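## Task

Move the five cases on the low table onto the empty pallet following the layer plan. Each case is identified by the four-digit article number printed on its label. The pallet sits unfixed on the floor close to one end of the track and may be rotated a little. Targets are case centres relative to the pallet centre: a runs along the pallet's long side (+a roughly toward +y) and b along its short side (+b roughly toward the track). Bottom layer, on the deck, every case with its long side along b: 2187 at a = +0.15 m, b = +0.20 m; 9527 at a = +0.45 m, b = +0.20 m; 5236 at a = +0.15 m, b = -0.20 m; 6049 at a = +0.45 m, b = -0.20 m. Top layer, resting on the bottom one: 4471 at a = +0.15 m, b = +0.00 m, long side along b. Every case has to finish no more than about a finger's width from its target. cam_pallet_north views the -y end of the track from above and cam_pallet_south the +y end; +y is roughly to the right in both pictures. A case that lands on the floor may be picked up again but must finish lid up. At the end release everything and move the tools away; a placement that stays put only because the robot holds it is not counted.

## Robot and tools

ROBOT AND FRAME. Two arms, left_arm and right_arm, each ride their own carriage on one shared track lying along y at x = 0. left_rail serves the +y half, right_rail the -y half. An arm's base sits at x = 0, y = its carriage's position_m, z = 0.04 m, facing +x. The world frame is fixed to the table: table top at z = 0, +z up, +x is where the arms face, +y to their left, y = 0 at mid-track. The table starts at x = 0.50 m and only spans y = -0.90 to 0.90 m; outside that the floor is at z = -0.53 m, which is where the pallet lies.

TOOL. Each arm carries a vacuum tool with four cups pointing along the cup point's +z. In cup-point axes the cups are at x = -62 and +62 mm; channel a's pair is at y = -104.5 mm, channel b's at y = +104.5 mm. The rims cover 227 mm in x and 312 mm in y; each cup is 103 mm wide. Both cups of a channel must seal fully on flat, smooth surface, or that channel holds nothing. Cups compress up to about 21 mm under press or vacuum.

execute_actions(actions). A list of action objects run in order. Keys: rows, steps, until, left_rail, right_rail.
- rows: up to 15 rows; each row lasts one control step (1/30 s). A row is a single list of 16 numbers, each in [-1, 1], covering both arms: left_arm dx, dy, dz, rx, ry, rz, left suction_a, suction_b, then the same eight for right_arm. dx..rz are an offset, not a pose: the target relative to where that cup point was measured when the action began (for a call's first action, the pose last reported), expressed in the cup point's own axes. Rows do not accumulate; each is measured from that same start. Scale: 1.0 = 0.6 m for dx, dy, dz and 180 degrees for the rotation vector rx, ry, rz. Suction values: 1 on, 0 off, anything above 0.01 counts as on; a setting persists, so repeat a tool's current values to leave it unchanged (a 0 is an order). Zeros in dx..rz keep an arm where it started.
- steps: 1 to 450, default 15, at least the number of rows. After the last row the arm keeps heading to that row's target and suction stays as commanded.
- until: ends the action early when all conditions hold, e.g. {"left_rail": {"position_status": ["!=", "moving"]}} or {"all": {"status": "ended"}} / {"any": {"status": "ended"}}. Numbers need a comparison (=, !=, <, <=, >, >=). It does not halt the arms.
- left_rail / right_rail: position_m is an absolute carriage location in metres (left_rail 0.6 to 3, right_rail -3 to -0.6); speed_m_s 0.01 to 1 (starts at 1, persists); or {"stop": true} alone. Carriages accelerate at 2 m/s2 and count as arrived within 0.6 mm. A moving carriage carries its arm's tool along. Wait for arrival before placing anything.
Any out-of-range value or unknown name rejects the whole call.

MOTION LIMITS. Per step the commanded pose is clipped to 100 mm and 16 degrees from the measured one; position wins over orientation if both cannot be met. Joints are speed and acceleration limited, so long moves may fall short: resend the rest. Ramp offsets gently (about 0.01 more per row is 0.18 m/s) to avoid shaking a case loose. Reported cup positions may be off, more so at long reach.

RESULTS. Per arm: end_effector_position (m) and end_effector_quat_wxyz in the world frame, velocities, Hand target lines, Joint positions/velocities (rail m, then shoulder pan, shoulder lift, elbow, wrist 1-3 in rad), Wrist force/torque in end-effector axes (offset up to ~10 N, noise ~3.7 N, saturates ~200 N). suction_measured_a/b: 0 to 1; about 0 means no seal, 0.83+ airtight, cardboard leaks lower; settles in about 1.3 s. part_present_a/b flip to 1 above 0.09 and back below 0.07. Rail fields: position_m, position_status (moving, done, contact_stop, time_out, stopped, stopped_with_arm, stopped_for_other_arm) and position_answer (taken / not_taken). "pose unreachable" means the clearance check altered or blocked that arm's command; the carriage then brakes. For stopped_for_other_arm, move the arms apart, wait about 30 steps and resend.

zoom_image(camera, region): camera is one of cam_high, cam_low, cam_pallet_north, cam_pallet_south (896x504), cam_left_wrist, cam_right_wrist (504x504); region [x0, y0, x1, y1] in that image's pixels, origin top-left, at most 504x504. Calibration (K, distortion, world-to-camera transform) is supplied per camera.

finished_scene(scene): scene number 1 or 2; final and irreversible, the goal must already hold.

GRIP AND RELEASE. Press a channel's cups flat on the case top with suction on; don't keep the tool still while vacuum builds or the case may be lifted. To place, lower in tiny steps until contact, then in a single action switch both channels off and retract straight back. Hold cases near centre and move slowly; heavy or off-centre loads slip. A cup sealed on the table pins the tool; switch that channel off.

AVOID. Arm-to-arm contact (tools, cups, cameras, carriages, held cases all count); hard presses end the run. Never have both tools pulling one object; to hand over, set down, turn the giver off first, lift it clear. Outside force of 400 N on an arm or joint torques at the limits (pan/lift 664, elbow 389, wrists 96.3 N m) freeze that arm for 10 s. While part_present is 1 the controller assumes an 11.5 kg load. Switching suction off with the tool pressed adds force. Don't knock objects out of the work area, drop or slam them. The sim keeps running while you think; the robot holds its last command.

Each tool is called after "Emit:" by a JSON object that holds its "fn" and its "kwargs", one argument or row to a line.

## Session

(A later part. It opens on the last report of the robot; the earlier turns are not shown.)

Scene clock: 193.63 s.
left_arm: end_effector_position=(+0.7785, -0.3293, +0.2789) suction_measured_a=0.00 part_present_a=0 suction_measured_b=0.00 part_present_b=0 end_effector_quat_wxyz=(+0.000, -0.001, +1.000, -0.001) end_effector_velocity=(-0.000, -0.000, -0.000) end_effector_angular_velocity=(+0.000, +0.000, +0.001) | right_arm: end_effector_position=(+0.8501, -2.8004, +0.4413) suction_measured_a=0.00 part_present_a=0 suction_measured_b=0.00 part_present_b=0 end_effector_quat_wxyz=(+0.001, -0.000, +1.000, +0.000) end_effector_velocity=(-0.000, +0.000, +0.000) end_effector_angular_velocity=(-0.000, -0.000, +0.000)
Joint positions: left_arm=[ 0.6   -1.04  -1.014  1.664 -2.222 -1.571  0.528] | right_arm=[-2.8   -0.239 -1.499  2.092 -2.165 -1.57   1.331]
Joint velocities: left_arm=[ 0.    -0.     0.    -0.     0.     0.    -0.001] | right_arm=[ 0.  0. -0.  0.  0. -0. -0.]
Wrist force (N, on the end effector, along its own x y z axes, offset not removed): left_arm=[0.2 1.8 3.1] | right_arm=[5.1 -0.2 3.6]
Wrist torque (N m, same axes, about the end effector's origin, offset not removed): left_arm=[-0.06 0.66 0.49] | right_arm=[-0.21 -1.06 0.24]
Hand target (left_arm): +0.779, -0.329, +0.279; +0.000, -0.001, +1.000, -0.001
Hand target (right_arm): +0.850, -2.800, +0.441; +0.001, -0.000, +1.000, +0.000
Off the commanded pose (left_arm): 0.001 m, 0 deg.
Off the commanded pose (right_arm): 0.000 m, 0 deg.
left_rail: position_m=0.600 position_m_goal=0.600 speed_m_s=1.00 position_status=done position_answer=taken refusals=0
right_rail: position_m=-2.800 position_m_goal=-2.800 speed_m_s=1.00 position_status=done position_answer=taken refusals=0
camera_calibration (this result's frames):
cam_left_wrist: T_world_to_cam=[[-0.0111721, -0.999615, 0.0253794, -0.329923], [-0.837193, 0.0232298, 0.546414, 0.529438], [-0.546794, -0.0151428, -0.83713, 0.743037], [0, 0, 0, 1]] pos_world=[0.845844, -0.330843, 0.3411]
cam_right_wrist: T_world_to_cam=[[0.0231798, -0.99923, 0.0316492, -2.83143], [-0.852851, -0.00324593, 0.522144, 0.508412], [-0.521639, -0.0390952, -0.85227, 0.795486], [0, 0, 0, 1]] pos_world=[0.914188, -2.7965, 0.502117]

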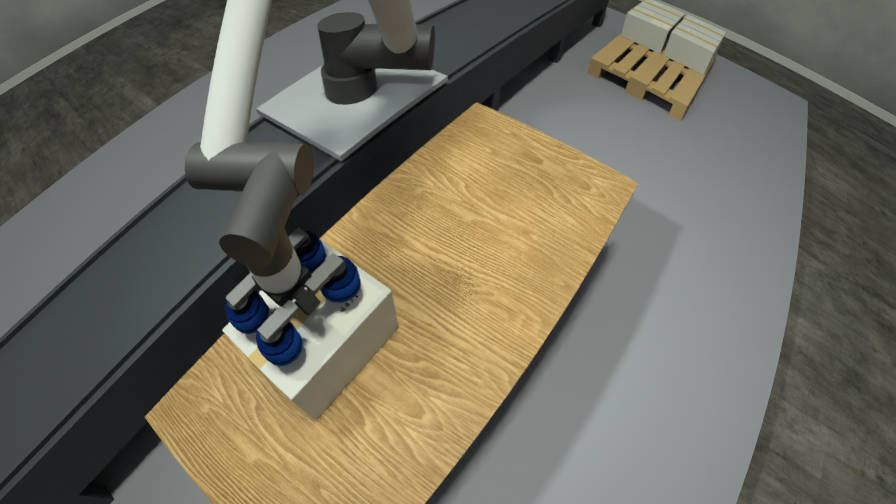

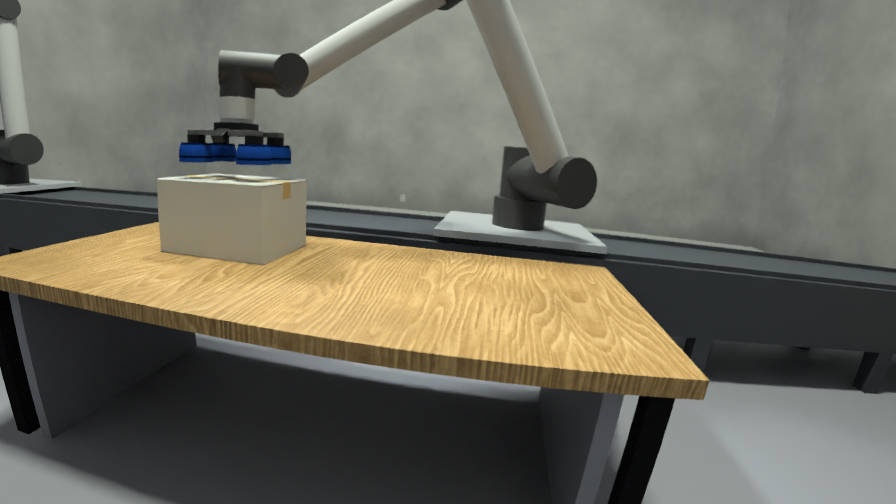

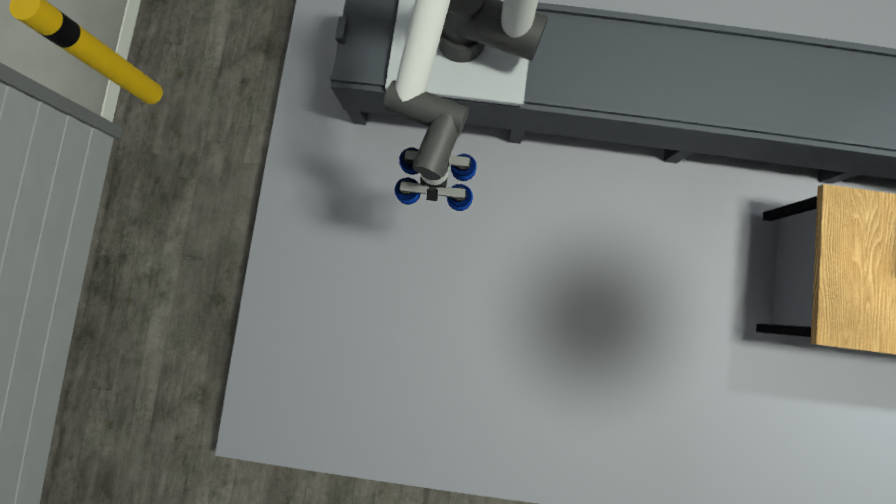

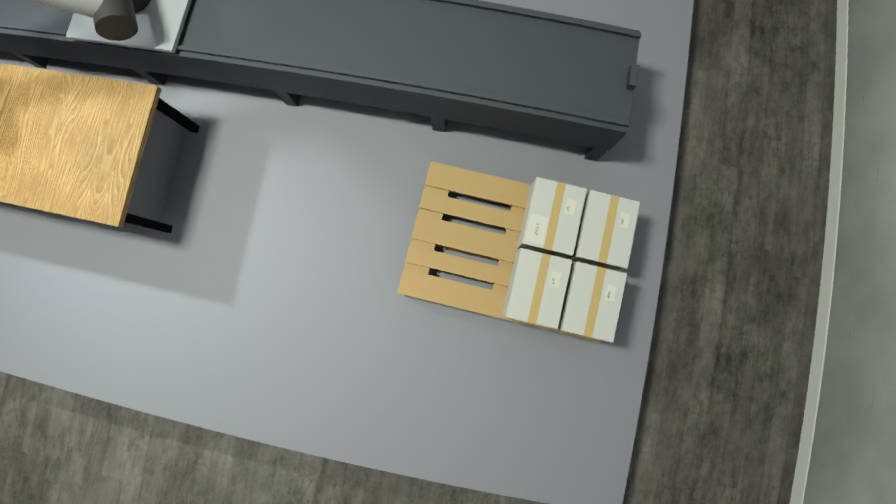

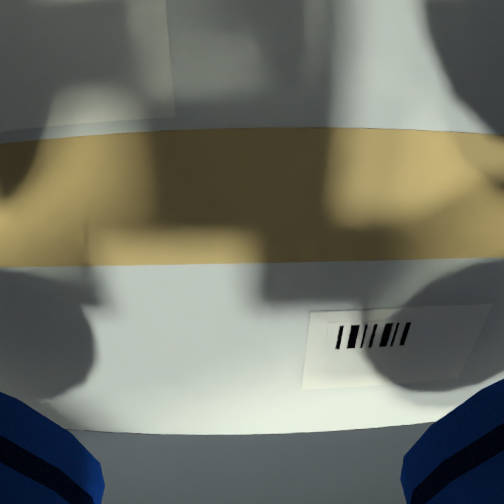

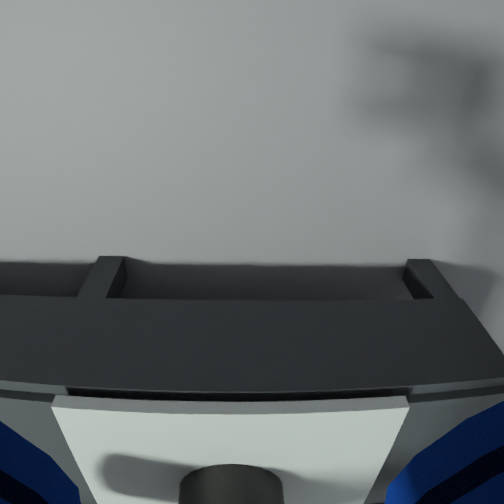

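Emit:
{"fn": "execute_actions", "kwargs": {
  "actions": []
}}

Scene clock: 203.93 s.
left_arm: end_effector_position=(+0.7785, -0.3293, +0.2789) suction_measured_a=0.00 part_present_a=0 suction_measured_b=0.00 part_present_b=0 end_effector_quat_wxyz=(+0.000, -0.001, +1.000, -0.001) end_effector_velocity=(+0.000, +0.000, -0.000) end_effector_angular_velocity=(+0.000, +0.000, -0.000) | right_arm: end_effector_position=(+0.8501, -2.8004, +0.4413) suction_measured_a=0.00 part_present_a=0 suction_measured_b=0.00 part_present_b=0 end_effector_quat_wxyz=(+0.001, -0.000, +1.000, +0.000) end_effector_velocity=(+0.000, -0.000, -0.000) end_effector_angular_velocity=(+0.000, +0.000, -0.000)
Joint positions: left_arm=[ 0.6   -1.04  -1.014  1.664 -2.222 -1.571  0.528] | right_arm=[-2.8   -0.239 -1.499  2.092 -2.165 -1.57   1.331]
Joint velocities: left_arm=[0. 0. 0. 0. 0. 0. 0.] | right_arm=[ 0. -0.  0. -0.  0.  0.  0.]
Wrist force (N, on the end effector, along its own x y z axes, offset not removed): left_arm=[1.8 1.4 1.9] | right_arm=[-0.1 -2.8 8.5]
Wrist torque (N m, same axes, about the end effector's origin, offset not removed): left_arm=[0.02 0.37 0.40] | right_arm=[-0.29 0.01 0.02]
Hand target (left_arm): +0.779, -0.329, +0.279; +0.000, -0.001, +1.000, -0.001
Hand target (right_arm): +0.850, -2.800, +0.441; +0.001, -0.000, +1.000, +0.000
Off the commanded pose (left_arm): 0.001 m, 0 deg.
Off the commanded pose (right_arm): 0.000 m, 0 deg.
left_rail: position_m=0.600 position_m_goal=0.600 speed_m_s=1.00 position_status=done position_answer=taken refusals=0
right_rail: position_m=-2.800 position_m_goal=-2.800 speed_m_s=1.00 position_status=done position_answer=taken refusals=0
camera_calibration (this result's frames):
cam_left_wrist: T_world_to_cam=[[-0.0111121, -0.999617, 0.0253518, -0.330024], [-0.83719, 0.0231645, 0.546421, 0.529424], [-0.546799, -0.0151524, -0.837127, 0.743], [0, 0, 0, 1]] pos_world=[0.845833, -0.330903, 0.341063]
cam_right_wrist: T_world_to_cam=[[0.0231798, -0.99923, 0.0316494, -2.83143], [-0.852851, -0.00324587, 0.522144, 0.508412], [-0.521639, -0.0390954, -0.85227, 0.795486], [0, 0, 0, 1]] pos_world=[0.914188, -2.7965, 0.502117]

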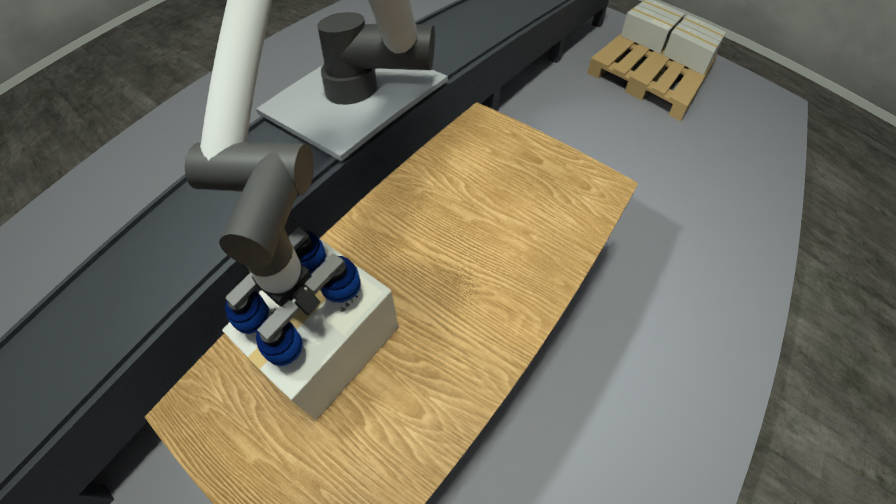

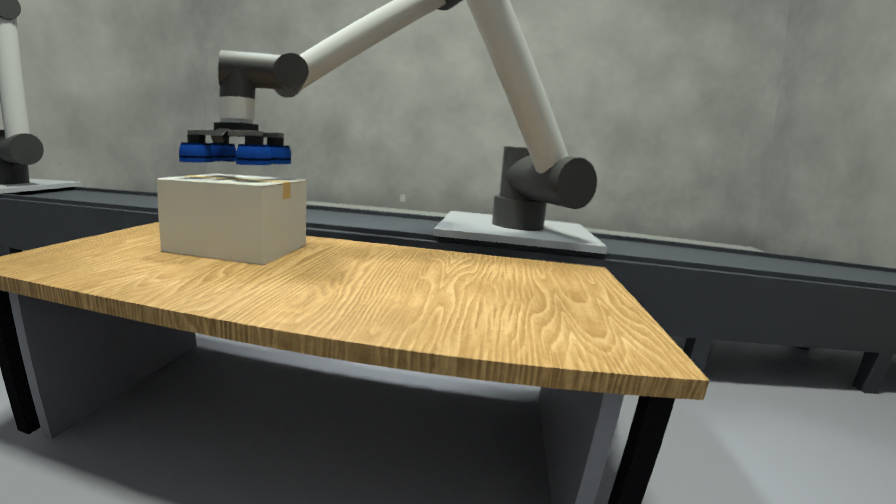

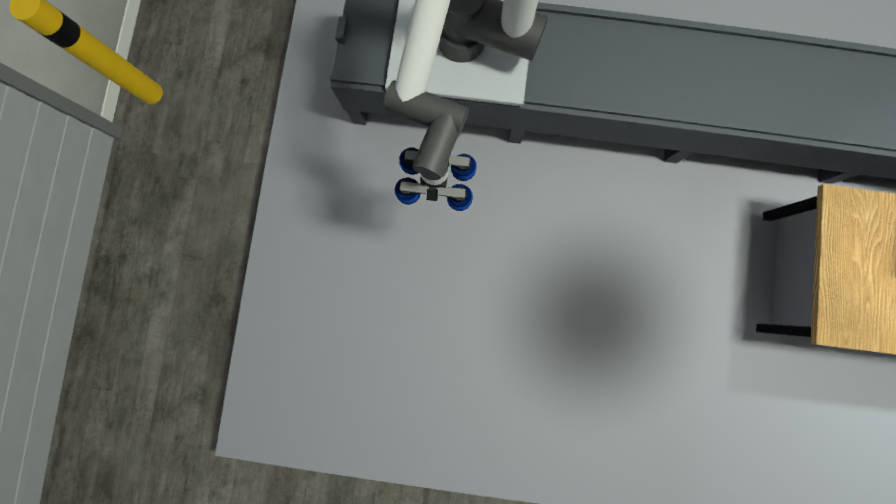

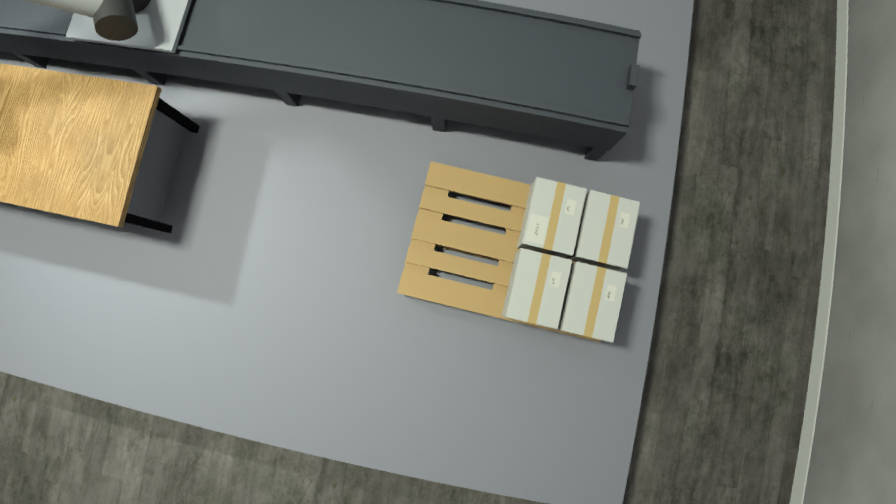

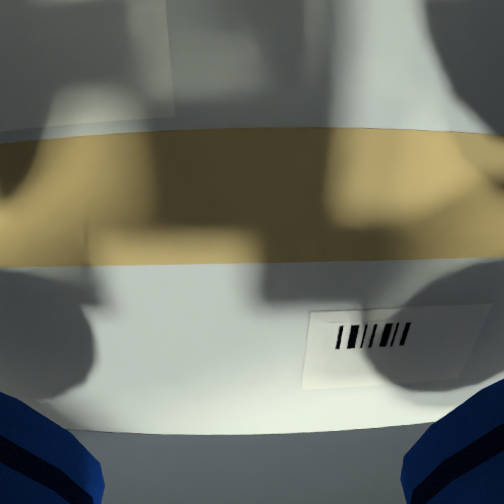

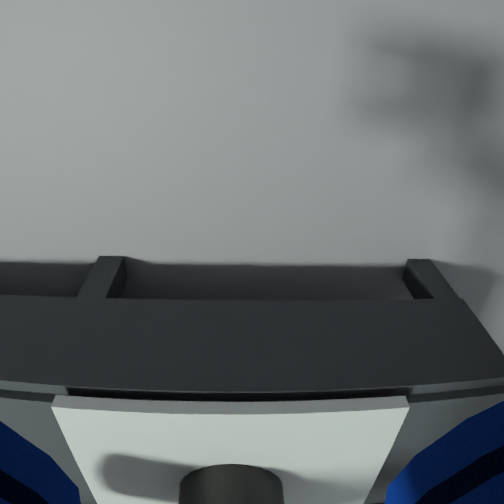

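Emit:
{"fn": "execute_actions", "kwargs": {
  "actions": [
    {"rows":[[-0.004,0,0.008,0,0,0,0,0,0,0,0,0,0,0,0,0],[-0.008,0.002,0.02,0,0,0,0,0,0,0,0,0,0,0,0,0],[-0.012,0.003,0.034,0,0,0,0,0,0,0,0,0,0,0,0,0],[-0.014,0.003,0.048,0,0,0,0,0,0,0,0,0,0,0,0,0],[-0.014,0.003,0.06,0,0,0,0,0,0,0,0,0,0,0,0,0],[-0.014,0.003,0.07,0,0,0,0,0,0,0,0,0,0,0,0,0],[-0.014,0.003,0.078,0,0,0,0,0,0,0,0,0,0,0,0,0],[-0.014,0.003,0.084,0,0,0,0,0,0,0,0,0,0,0,0,0],[-0.014,0.003,0.089,0,0,0,0,0,0,0,0,0,0,0,0,0],[-0.014,0.003,0.093,0,0,0,0,0,0,0,0,0,0,0,0,0],[-0.014,0.003,0.096,0,0,0,0,0,0,0,0,0,0,0,0,0]],"steps":19},
    {"rows":[[0,0,0,0,0,0,1,1,0,0,0,0,0,0,0,0]],"steps":24},
    {"rows":[[0,0,-0.004,0,0,0,1,1,0,0,0,0,0,0,0,0],[0,0,-0.01,0,0,0,1,1,0,0,0,0,0,0,0,0],[0,0,-0.02,0,0,0,1,1,0,0,0,0,0,0,0,0],[0,0,-0.032,0,0,0,1,1,0,0,0,0,0,0,0,0],[0,0,-0.045,0,0,0,1,1,0,0,0,0,0,0,0,0],[0,0,-0.058,0,0,0,1,1,0,0,0,0,0,0,0,0],[0,0,-0.07,0,0,0,1,1,0,0,0,0,0,0,0,0]],"steps":14}
  ]
}}

Scene clock: 223.17 s.
left_arm: end_effector_position=(+0.7871, -0.3278, +0.2628) suction_measured_a=0.93 part_present_a=1 suction_measured_b=0.93 part_present_b=1 end_effector_quat_wxyz=(+0.000, -0.001, +1.000, -0.001) end_effector_velocity=(-0.000, +0.001, +0.022) end_effector_angular_velocity=(+0.003, +0.002, +0.000) | right_arm: end_effector_position=(+0.8501, -2.8004, +0.4413) suction_measured_a=0.00 part_present_a=0 suction_measured_b=0.00 part_present_b=0 end_effector_quat_wxyz=(+0.001, -0.000, +1.000, +0.000) end_effector_velocity=(-0.000, +0.000, +0.000) end_effector_angular_velocity=(-0.000, -0.000, -0.000)
Joint positions: left_arm=[ 0.6   -1.033 -0.998  1.664 -2.239 -1.571  0.535] | right_arm=[-2.8   -0.239 -1.499  2.092 -2.165 -1.57   1.331]
Joint velocities: left_arm=[ 0.    -0.    -0.016 -0.01   0.03   0.    -0.   ] | right_arm=[ 0.  0. -0.  0.  0. -0.  0.]
Wrist force (N, on the end effector, along its own x y z axes, offset not removed): left_arm=[0.0 5.1 -60.2] | right_arm=[4.4 -0.7 6.1]
Wrist torque (N m, same axes, about the end effector's origin, offset not removed): left_arm=[1.63 1.06 0.44] | right_arm=[-0.11 -0.88 0.21]
Hand target (left_arm): +0.787, -0.328, +0.265; +0.000, -0.001, +1.000, -0.001
Hand target (right_arm): +0.850, -2.800, +0.441; +0.001, -0.000, +1.000, +0.000
Off the commanded pose (left_arm): 0.002 m, 0 deg.
Off the commanded pose (right_arm): 0.000 m, 0 deg.
left_rail: position_m=0.600 position_m_goal=0.600 speed_m_s=1.00 position_status=done position_answer=taken refusals=0
right_rail: position_m=-2.800 position_m_goal=-2.800 speed_m_s=1.00 position_status=done position_answer=taken refusals=0
camera_calibration (this result's frames):
cam_left_wrist: T_world_to_cam=[[-0.0111477, -0.999591, 0.0263324, -0.328211], [-0.837547, 0.0237199, 0.54585, 0.545912], [-0.546251, -0.0159696, -0.837469, 0.733676], [0, 0, 0, 1]] pos_world=[0.85434, -0.329309, 0.325087]
cam_right_wrist: T_world_to_cam=[[0.0231798, -0.99923, 0.0316492, -2.83143], [-0.852851, -0.00324595, 0.522144, 0.508412], [-0.521639, -0.0390953, -0.85227, 0.795486], [0, 0, 0, 1]] pos_world=[0.914188, -2.7965, 0.502117]

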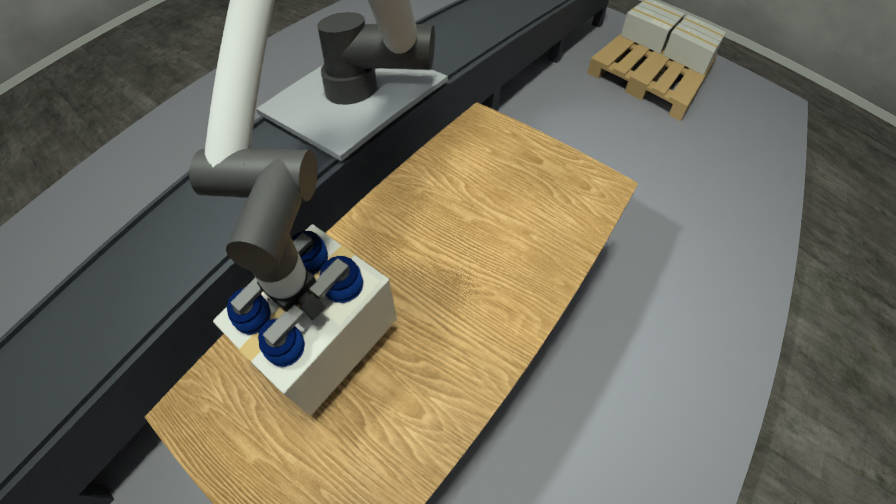

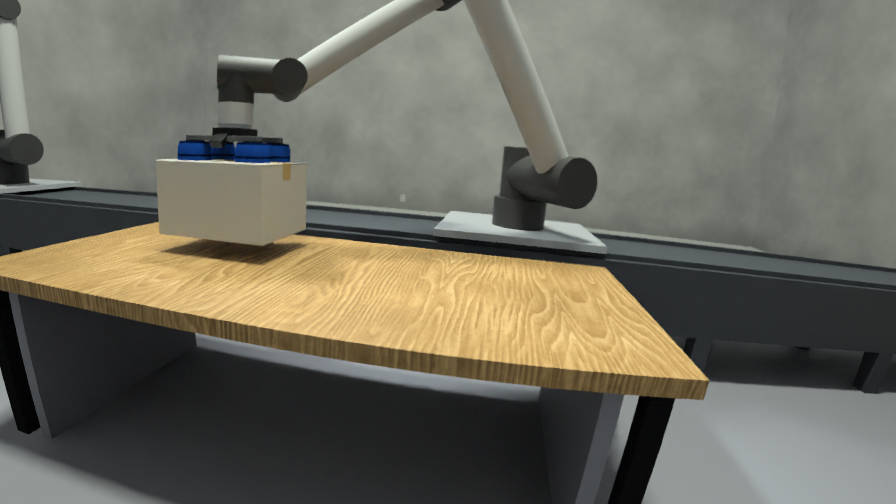

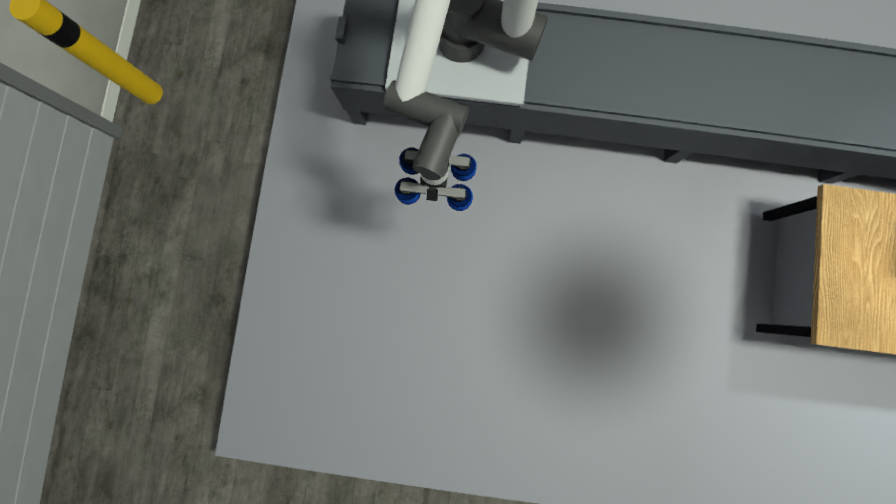

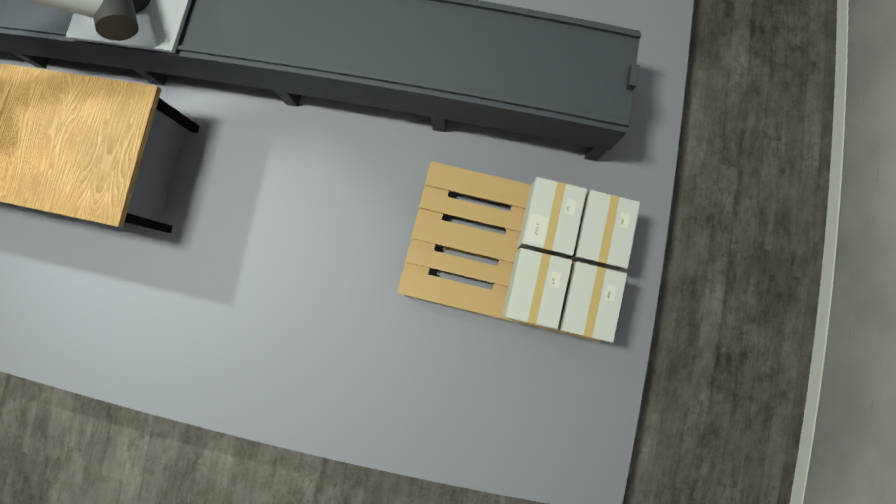

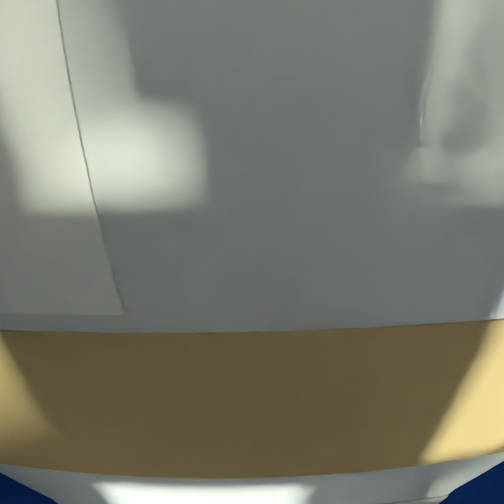

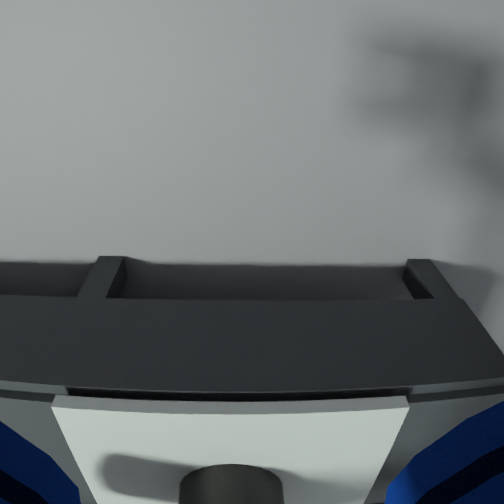

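Emit:
{"fn": "execute_actions", "kwargs": {
  "actions": [
    {"left_rail":{"position_m":3.0},"rows":[[0,0.01,0,0,0,0,1,1,0,0,0,0,0,0,0,0],[0,0.02,0,0,0,0,1,1,0,0,0,0,0,0,0,0],[-0.01,0.04,0,0,0,0,1,1,0,0,0,0,0,0,0,0],[-0.01,0.07,0,0,0,0,1,1,0,0,0,0,0,0,0,0],[-0.02,0.11,0,0,0,0,1,1,0,0,0,0,0,0,0,0],[-0.03,0.16,0,0,0,0,1,1,0,0,0,0,0,0,0,0],[-0.04,0.22,0,0,0,0,1,1,0,0,0,0,0,0,0,0],[-0.16,0.912,0,0,0,0,1,1,0,0,0,0,0,0,0,0]],"steps":44},
    {"rows":[[0,0.02,0,0,0,0.01,1,1,0,0,0,0,0,0,0,0],[-0.01,0.05,0.01,0,0,0.03,1,1,0,0,0,0,0,0,0,0],[-0.02,0.1,0.03,0,0,0.06,1,1,0,0,0,0,0,0,0,0],[-0.03,0.16,0.05,0,0,0.1,1,1,0,0,0,0,0,0,0,0],[-0.1615,0.9127,0.29,0,0,0.5135,1,1,0,0,0,0,0,0,0,0]],"steps":55}
  ]
}}

Emit:
{"fn": "zoom_image", "kwargs": {
  "camera": "cam_pallet_south",
  "region": [440,140,700,380]
}}

Scene clock: 236.03 s.
left_arm: end_effector_position=(+0.9788, +3.1677, +0.0880) suction_measured_a=0.93 part_present_a=1 suction_measured_b=0.93 part_present_b=1 end_effector_quat_wxyz=(+0.001, +0.721, +0.693, +0.001) end_effector_velocity=(-0.000, +0.001, -0.000) end_effector_angular_velocity=(-0.001, +0.001, -0.004) | right_arm: end_effector_position=(+0.8501, -2.8004, +0.4413) suction_measured_a=0.00 part_present_a=0 suction_measured_b=0.00 part_present_b=0 end_effector_quat_wxyz=(+0.001, -0.000, +1.000, +0.000) end_effector_velocity=(+0.000, -0.000, -0.000) end_effector_angular_velocity=(+0.000, +0.000, -0.000)
Joint positions: left_arm=[ 3.    -0.034 -1.018  2.072 -2.628 -1.571  3.147] | right_arm=[-2.8   -0.239 -1.499  2.092 -2.165 -1.57   1.331]
Joint velocities: left_arm=[ 0.     0.001  0.    -0.     0.001 -0.001  0.004] | right_arm=[ 0. -0.  0. -0.  0.  0.  0.]
Wrist force (N, on the end effector, along its own x y z axes, offset not removed): left_arm=[0.4 2.8 -56.9] | right_arm=[1.1 -5.1 4.8]
Wrist torque (N m, same axes, about the end effector's origin, offset not removed): left_arm=[1.70 1.02 0.34] | right_arm=[-0.69 -0.51 0.24]
Hand target (left_arm): +0.979, +3.168, +0.088; +0.001, +0.721, +0.693, +0.001
Hand target (right_arm): +0.850, -2.800, +0.441; +0.001, -0.000, +1.000, +0.000
Off the commanded pose (left_arm): 0.001 m, 0 deg.
Off the commanded pose (right_arm): 0.000 m, 0 deg.
left_rail: position_m=3.000 position_m_goal=3.000 speed_m_s=1.00 position_status=done position_answer=taken refusals=0
right_rail: position_m=-2.800 position_m_goal=-2.800 speed_m_s=1.00 position_status=done position_answer=taken refusals=0
camera_calibration (this result's frames):
cam_left_wrist: T_world_to_cam=[[-0.998349, 0.0532099, 0.0216436, 0.804323], [0.0563801, 0.835499, 0.546593, -2.72752], [0.0110009, 0.54691, -0.837119, -1.58065], [0, 0, 0, 1]] pos_world=[0.974161, 3.10051, 0.15024]
cam_right_wrist: T_world_to_cam=[[0.0231798, -0.99923, 0.0316493, -2.83143], [-0.852851, -0.00324598, 0.522144, 0.508412], [-0.521639, -0.0390953, -0.85227, 0.795486], [0, 0, 0, 1]] pos_world=[0.914188, -2.7965, 0.502117]

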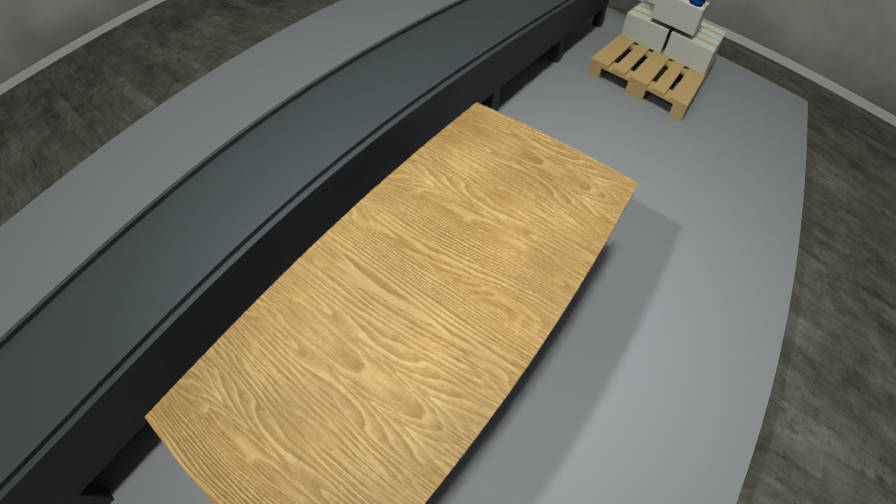

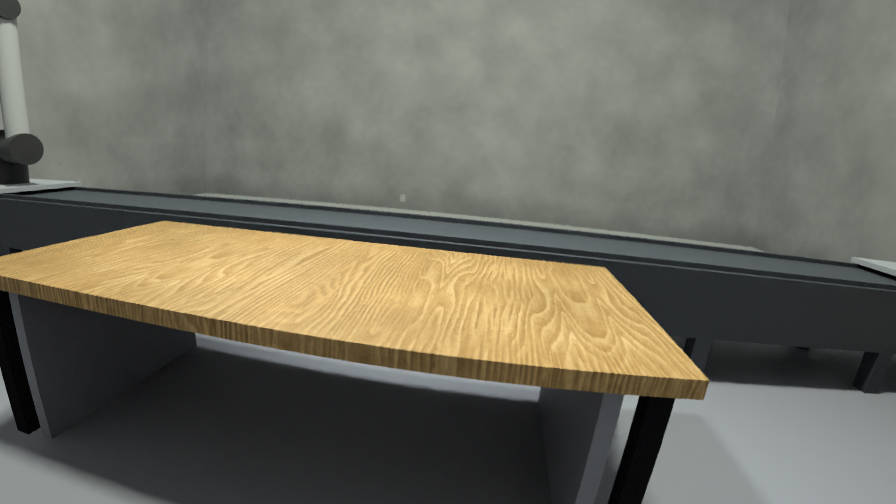

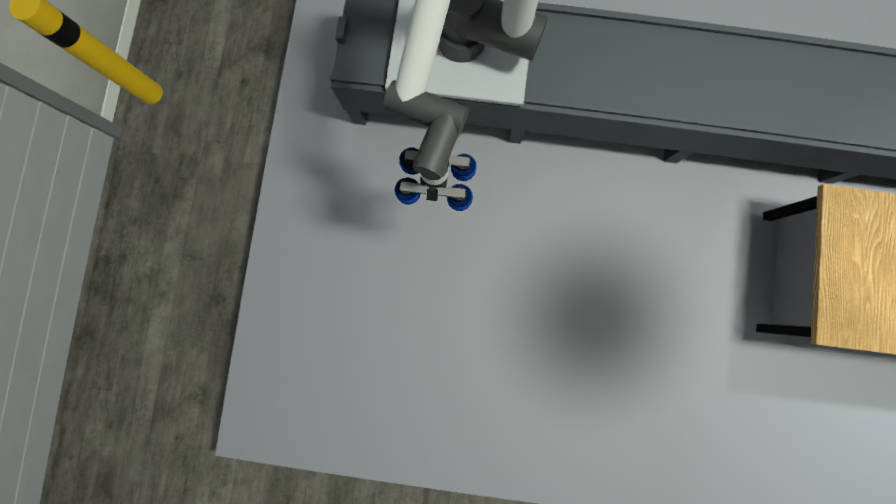

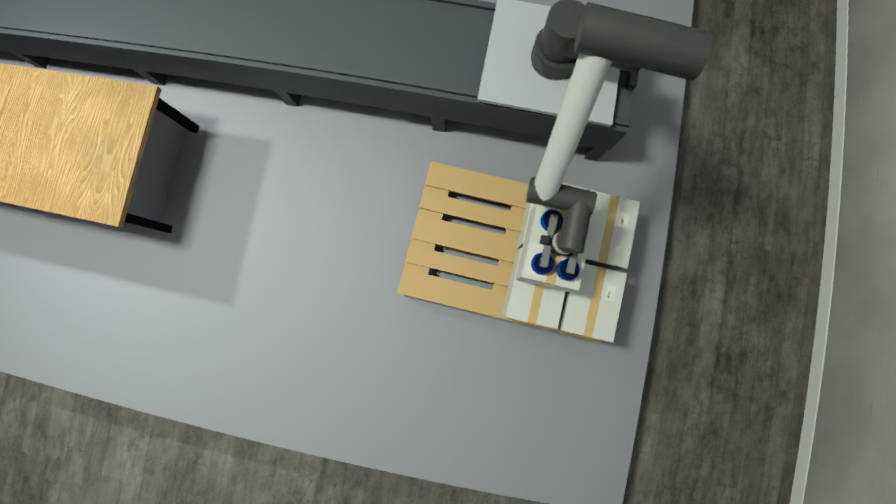

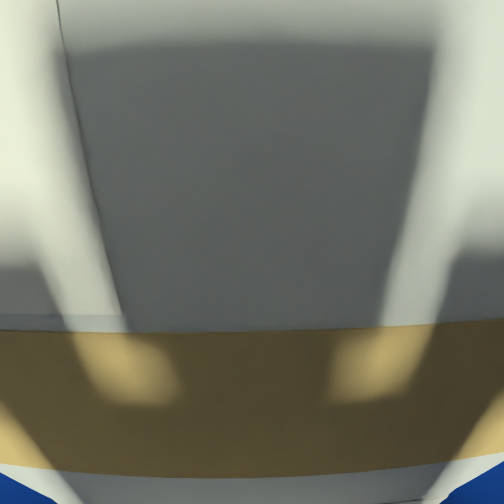

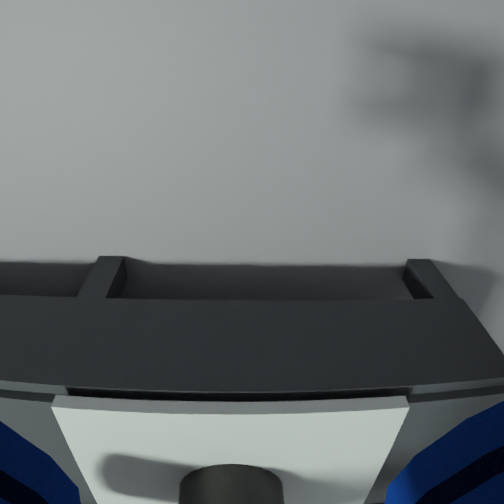

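Region (440, 140, 700, 380) of cam_pallet_south's 896x504 image, scaled by 1.938, with more detail than that image has; it fills the top 465 rows of this view, and the rest is white.

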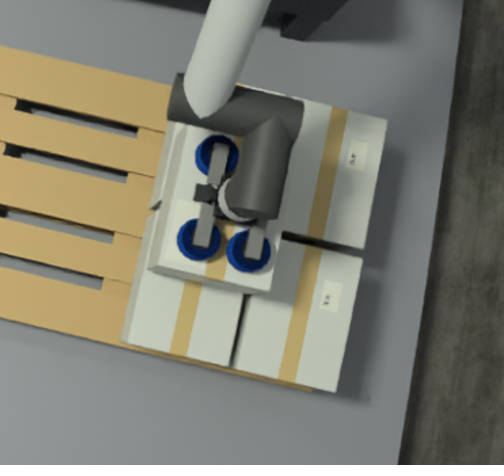

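Emit:
{"fn": "execute_actions", "kwargs": {
  "actions": [
    {"rows":[[0,0,0.005,0,0,0,1,1,0,0,0,0,0,0,0,0],[0,0.001,0.012,0,0,0,1,1,0,0,0,0,0,0,0,0],[-0.001,0.002,0.021,0,0,0,1,1,0,0,0,0,0,0,0,0],[-0.001,0.002,0.03,0,0,0,1,1,0,0,0,0,0,0,0,0],[-0.001,0.002,0.038,0,0,0,1,1,0,0,0,0,0,0,0,0],[-0.001,0.002,0.045,0,0,0,1,1,0,0,0,0,0,0,0,0],[-0.001,0.002,0.051,0,0,0,1,1,0,0,0,0,0,0,0,0]],"steps":14}
  ]
}}

Emit:
{"fn": "zoom_image", "kwargs": {
  "camera": "cam_pallet_south",
  "region": [490,180,630,340]
}}

Emit:
{"fn": "zoom_image", "kwargs": {
  "camera": "cam_high",
  "region": [600,0,740,90]
}}

Scene clock: 243.60 s.
left_arm: end_effector_position=(+0.9799, +3.1671, +0.0585) suction_measured_a=0.93 part_present_a=1 suction_measured_b=0.93 part_present_b=1 end_effector_quat_wxyz=(+0.001, +0.721, +0.693, +0.001) end_effector_velocity=(+0.002, -0.000, -0.014) end_effector_angular_velocity=(-0.000, -0.002, -0.000) | right_arm: end_effector_position=(+0.8501, -2.8004, +0.4413) suction_measured_a=0.00 part_present_a=0 suction_measured_b=0.00 part_present_b=0 end_effector_quat_wxyz=(+0.001, -0.000, +1.000, +0.000) end_effector_velocity=(-0.000, +0.000, +0.000) end_effector_angular_velocity=(-0.000, -0.000, +0.000)
Joint positions: left_arm=[ 3.    -0.035 -0.983  2.075 -2.665 -1.571  3.146] | right_arm=[-2.8   -0.239 -1.499  2.092 -2.165 -1.57   1.331]
Joint velocities: left_arm=[ 0.    -0.     0.018  0.    -0.02  -0.    -0.   ] | right_arm=[ 0.  0. -0.  0. -0.  0. -0.]
Wrist force (N, on the end effector, along its own x y z axes, offset not removed): left_arm=[3.9 4.2 -55.2] | right_arm=[1.1 1.4 8.2]
Wrist torque (N m, same axes, about the end effector's origin, offset not removed): left_arm=[1.64 0.58 0.41] | right_arm=[0.20 -0.19 0.29]
Hand target (left_arm): +0.980, +3.167, +0.057; +0.001, +0.721, +0.693, +0.001
Hand target (right_arm): +0.850, -2.800, +0.441; +0.001, -0.000, +1.000, +0.000
Off the commanded pose (left_arm): 0.001 m, 0 deg.
Off the commanded pose (right_arm): 0.000 m, 0 deg.
left_rail: position_m=3.000 position_m_goal=3.000 speed_m_s=1.00 position_status=done position_answer=taken refusals=0
right_rail: position_m=-2.800 position_m_goal=-2.800 speed_m_s=1.00 position_status=done position_answer=taken refusals=0
camera_calibration (this result's frames):
cam_left_wrist: T_world_to_cam=[[-0.998347, 0.0531695, 0.0218377, 0.80616], [0.056453, 0.835524, 0.546546, -2.71109], [0.0108137, 0.546876, -0.837144, -1.60474], [0, 0, 0, 1]] pos_world=[0.975229, 3.09991, 0.120731]
cam_right_wrist: T_world_to_cam=[[0.02318, -0.99923, 0.0316494, -2.83143], [-0.852851, -0.00324606, 0.522144, 0.508412], [-0.521639, -0.0390955, -0.85227, 0.795486], [0, 0, 0, 1]] pos_world=[0.914188, -2.7965, 0.502117]

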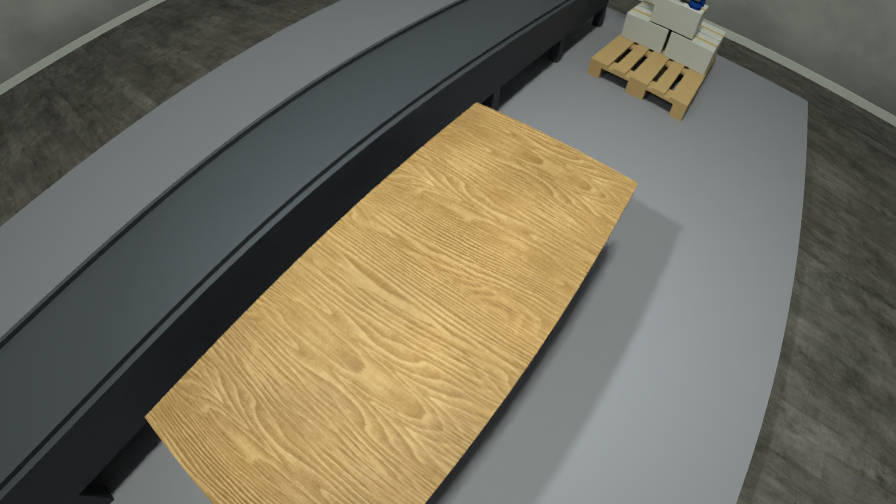

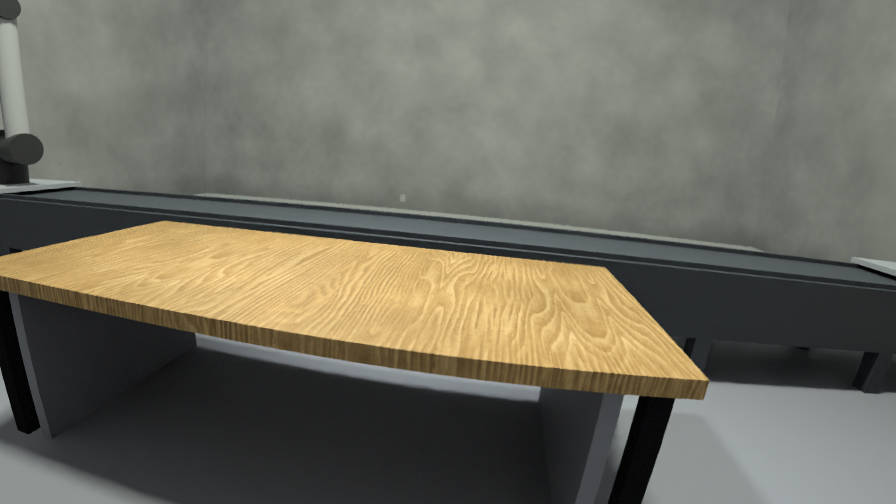

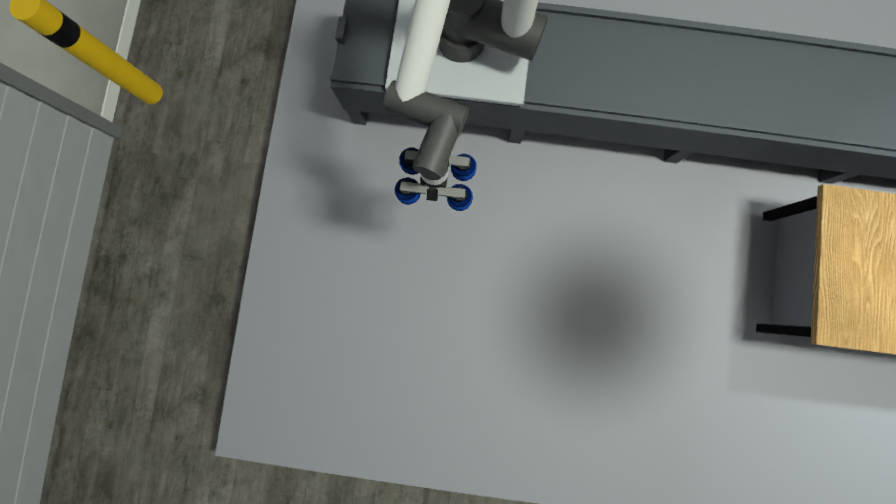

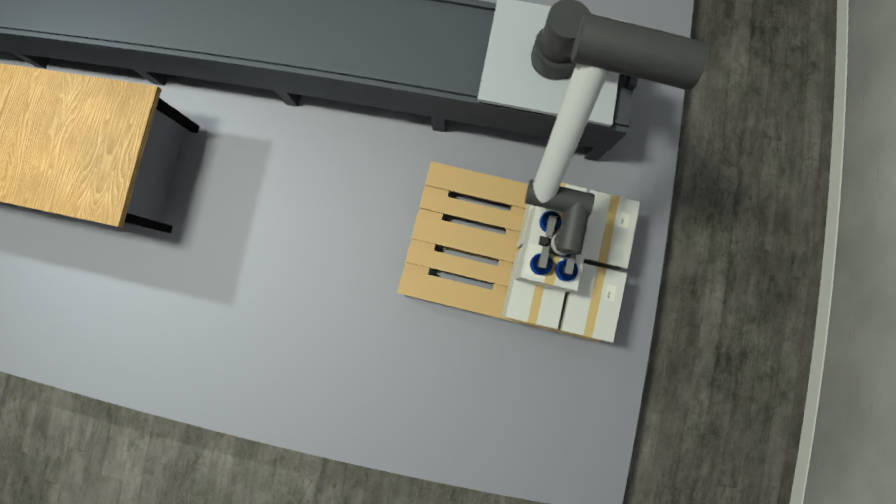

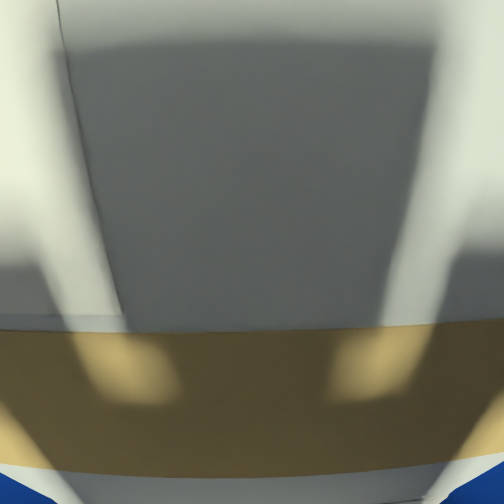

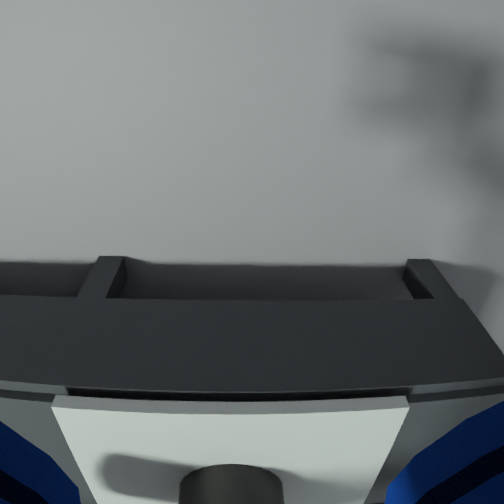

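Region (490, 180, 630, 340) of cam_pallet_south's 896x504 image, scaled by 3.150, with more detail than that image has; it fills the left 441 columns of this view, and the rest is white.

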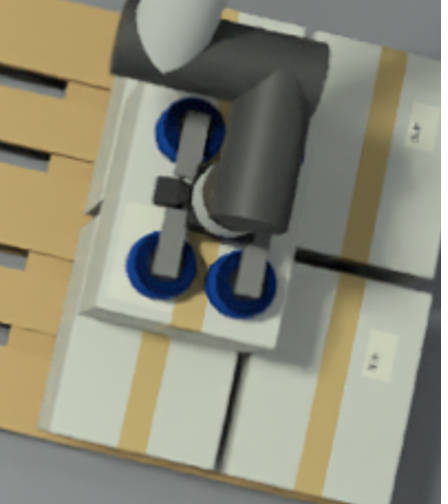

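Region (600, 0, 740, 90) of cam_high's 896x504 image, scaled by 3.600, with more detail than that image has; it fills the top 324 rows of this view, and the rest is white.

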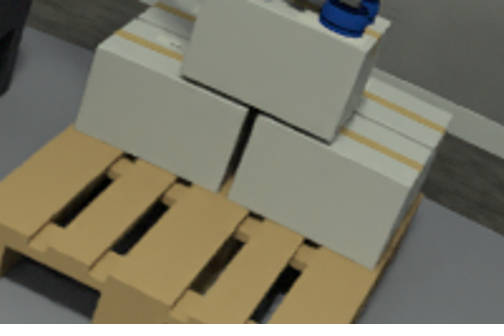

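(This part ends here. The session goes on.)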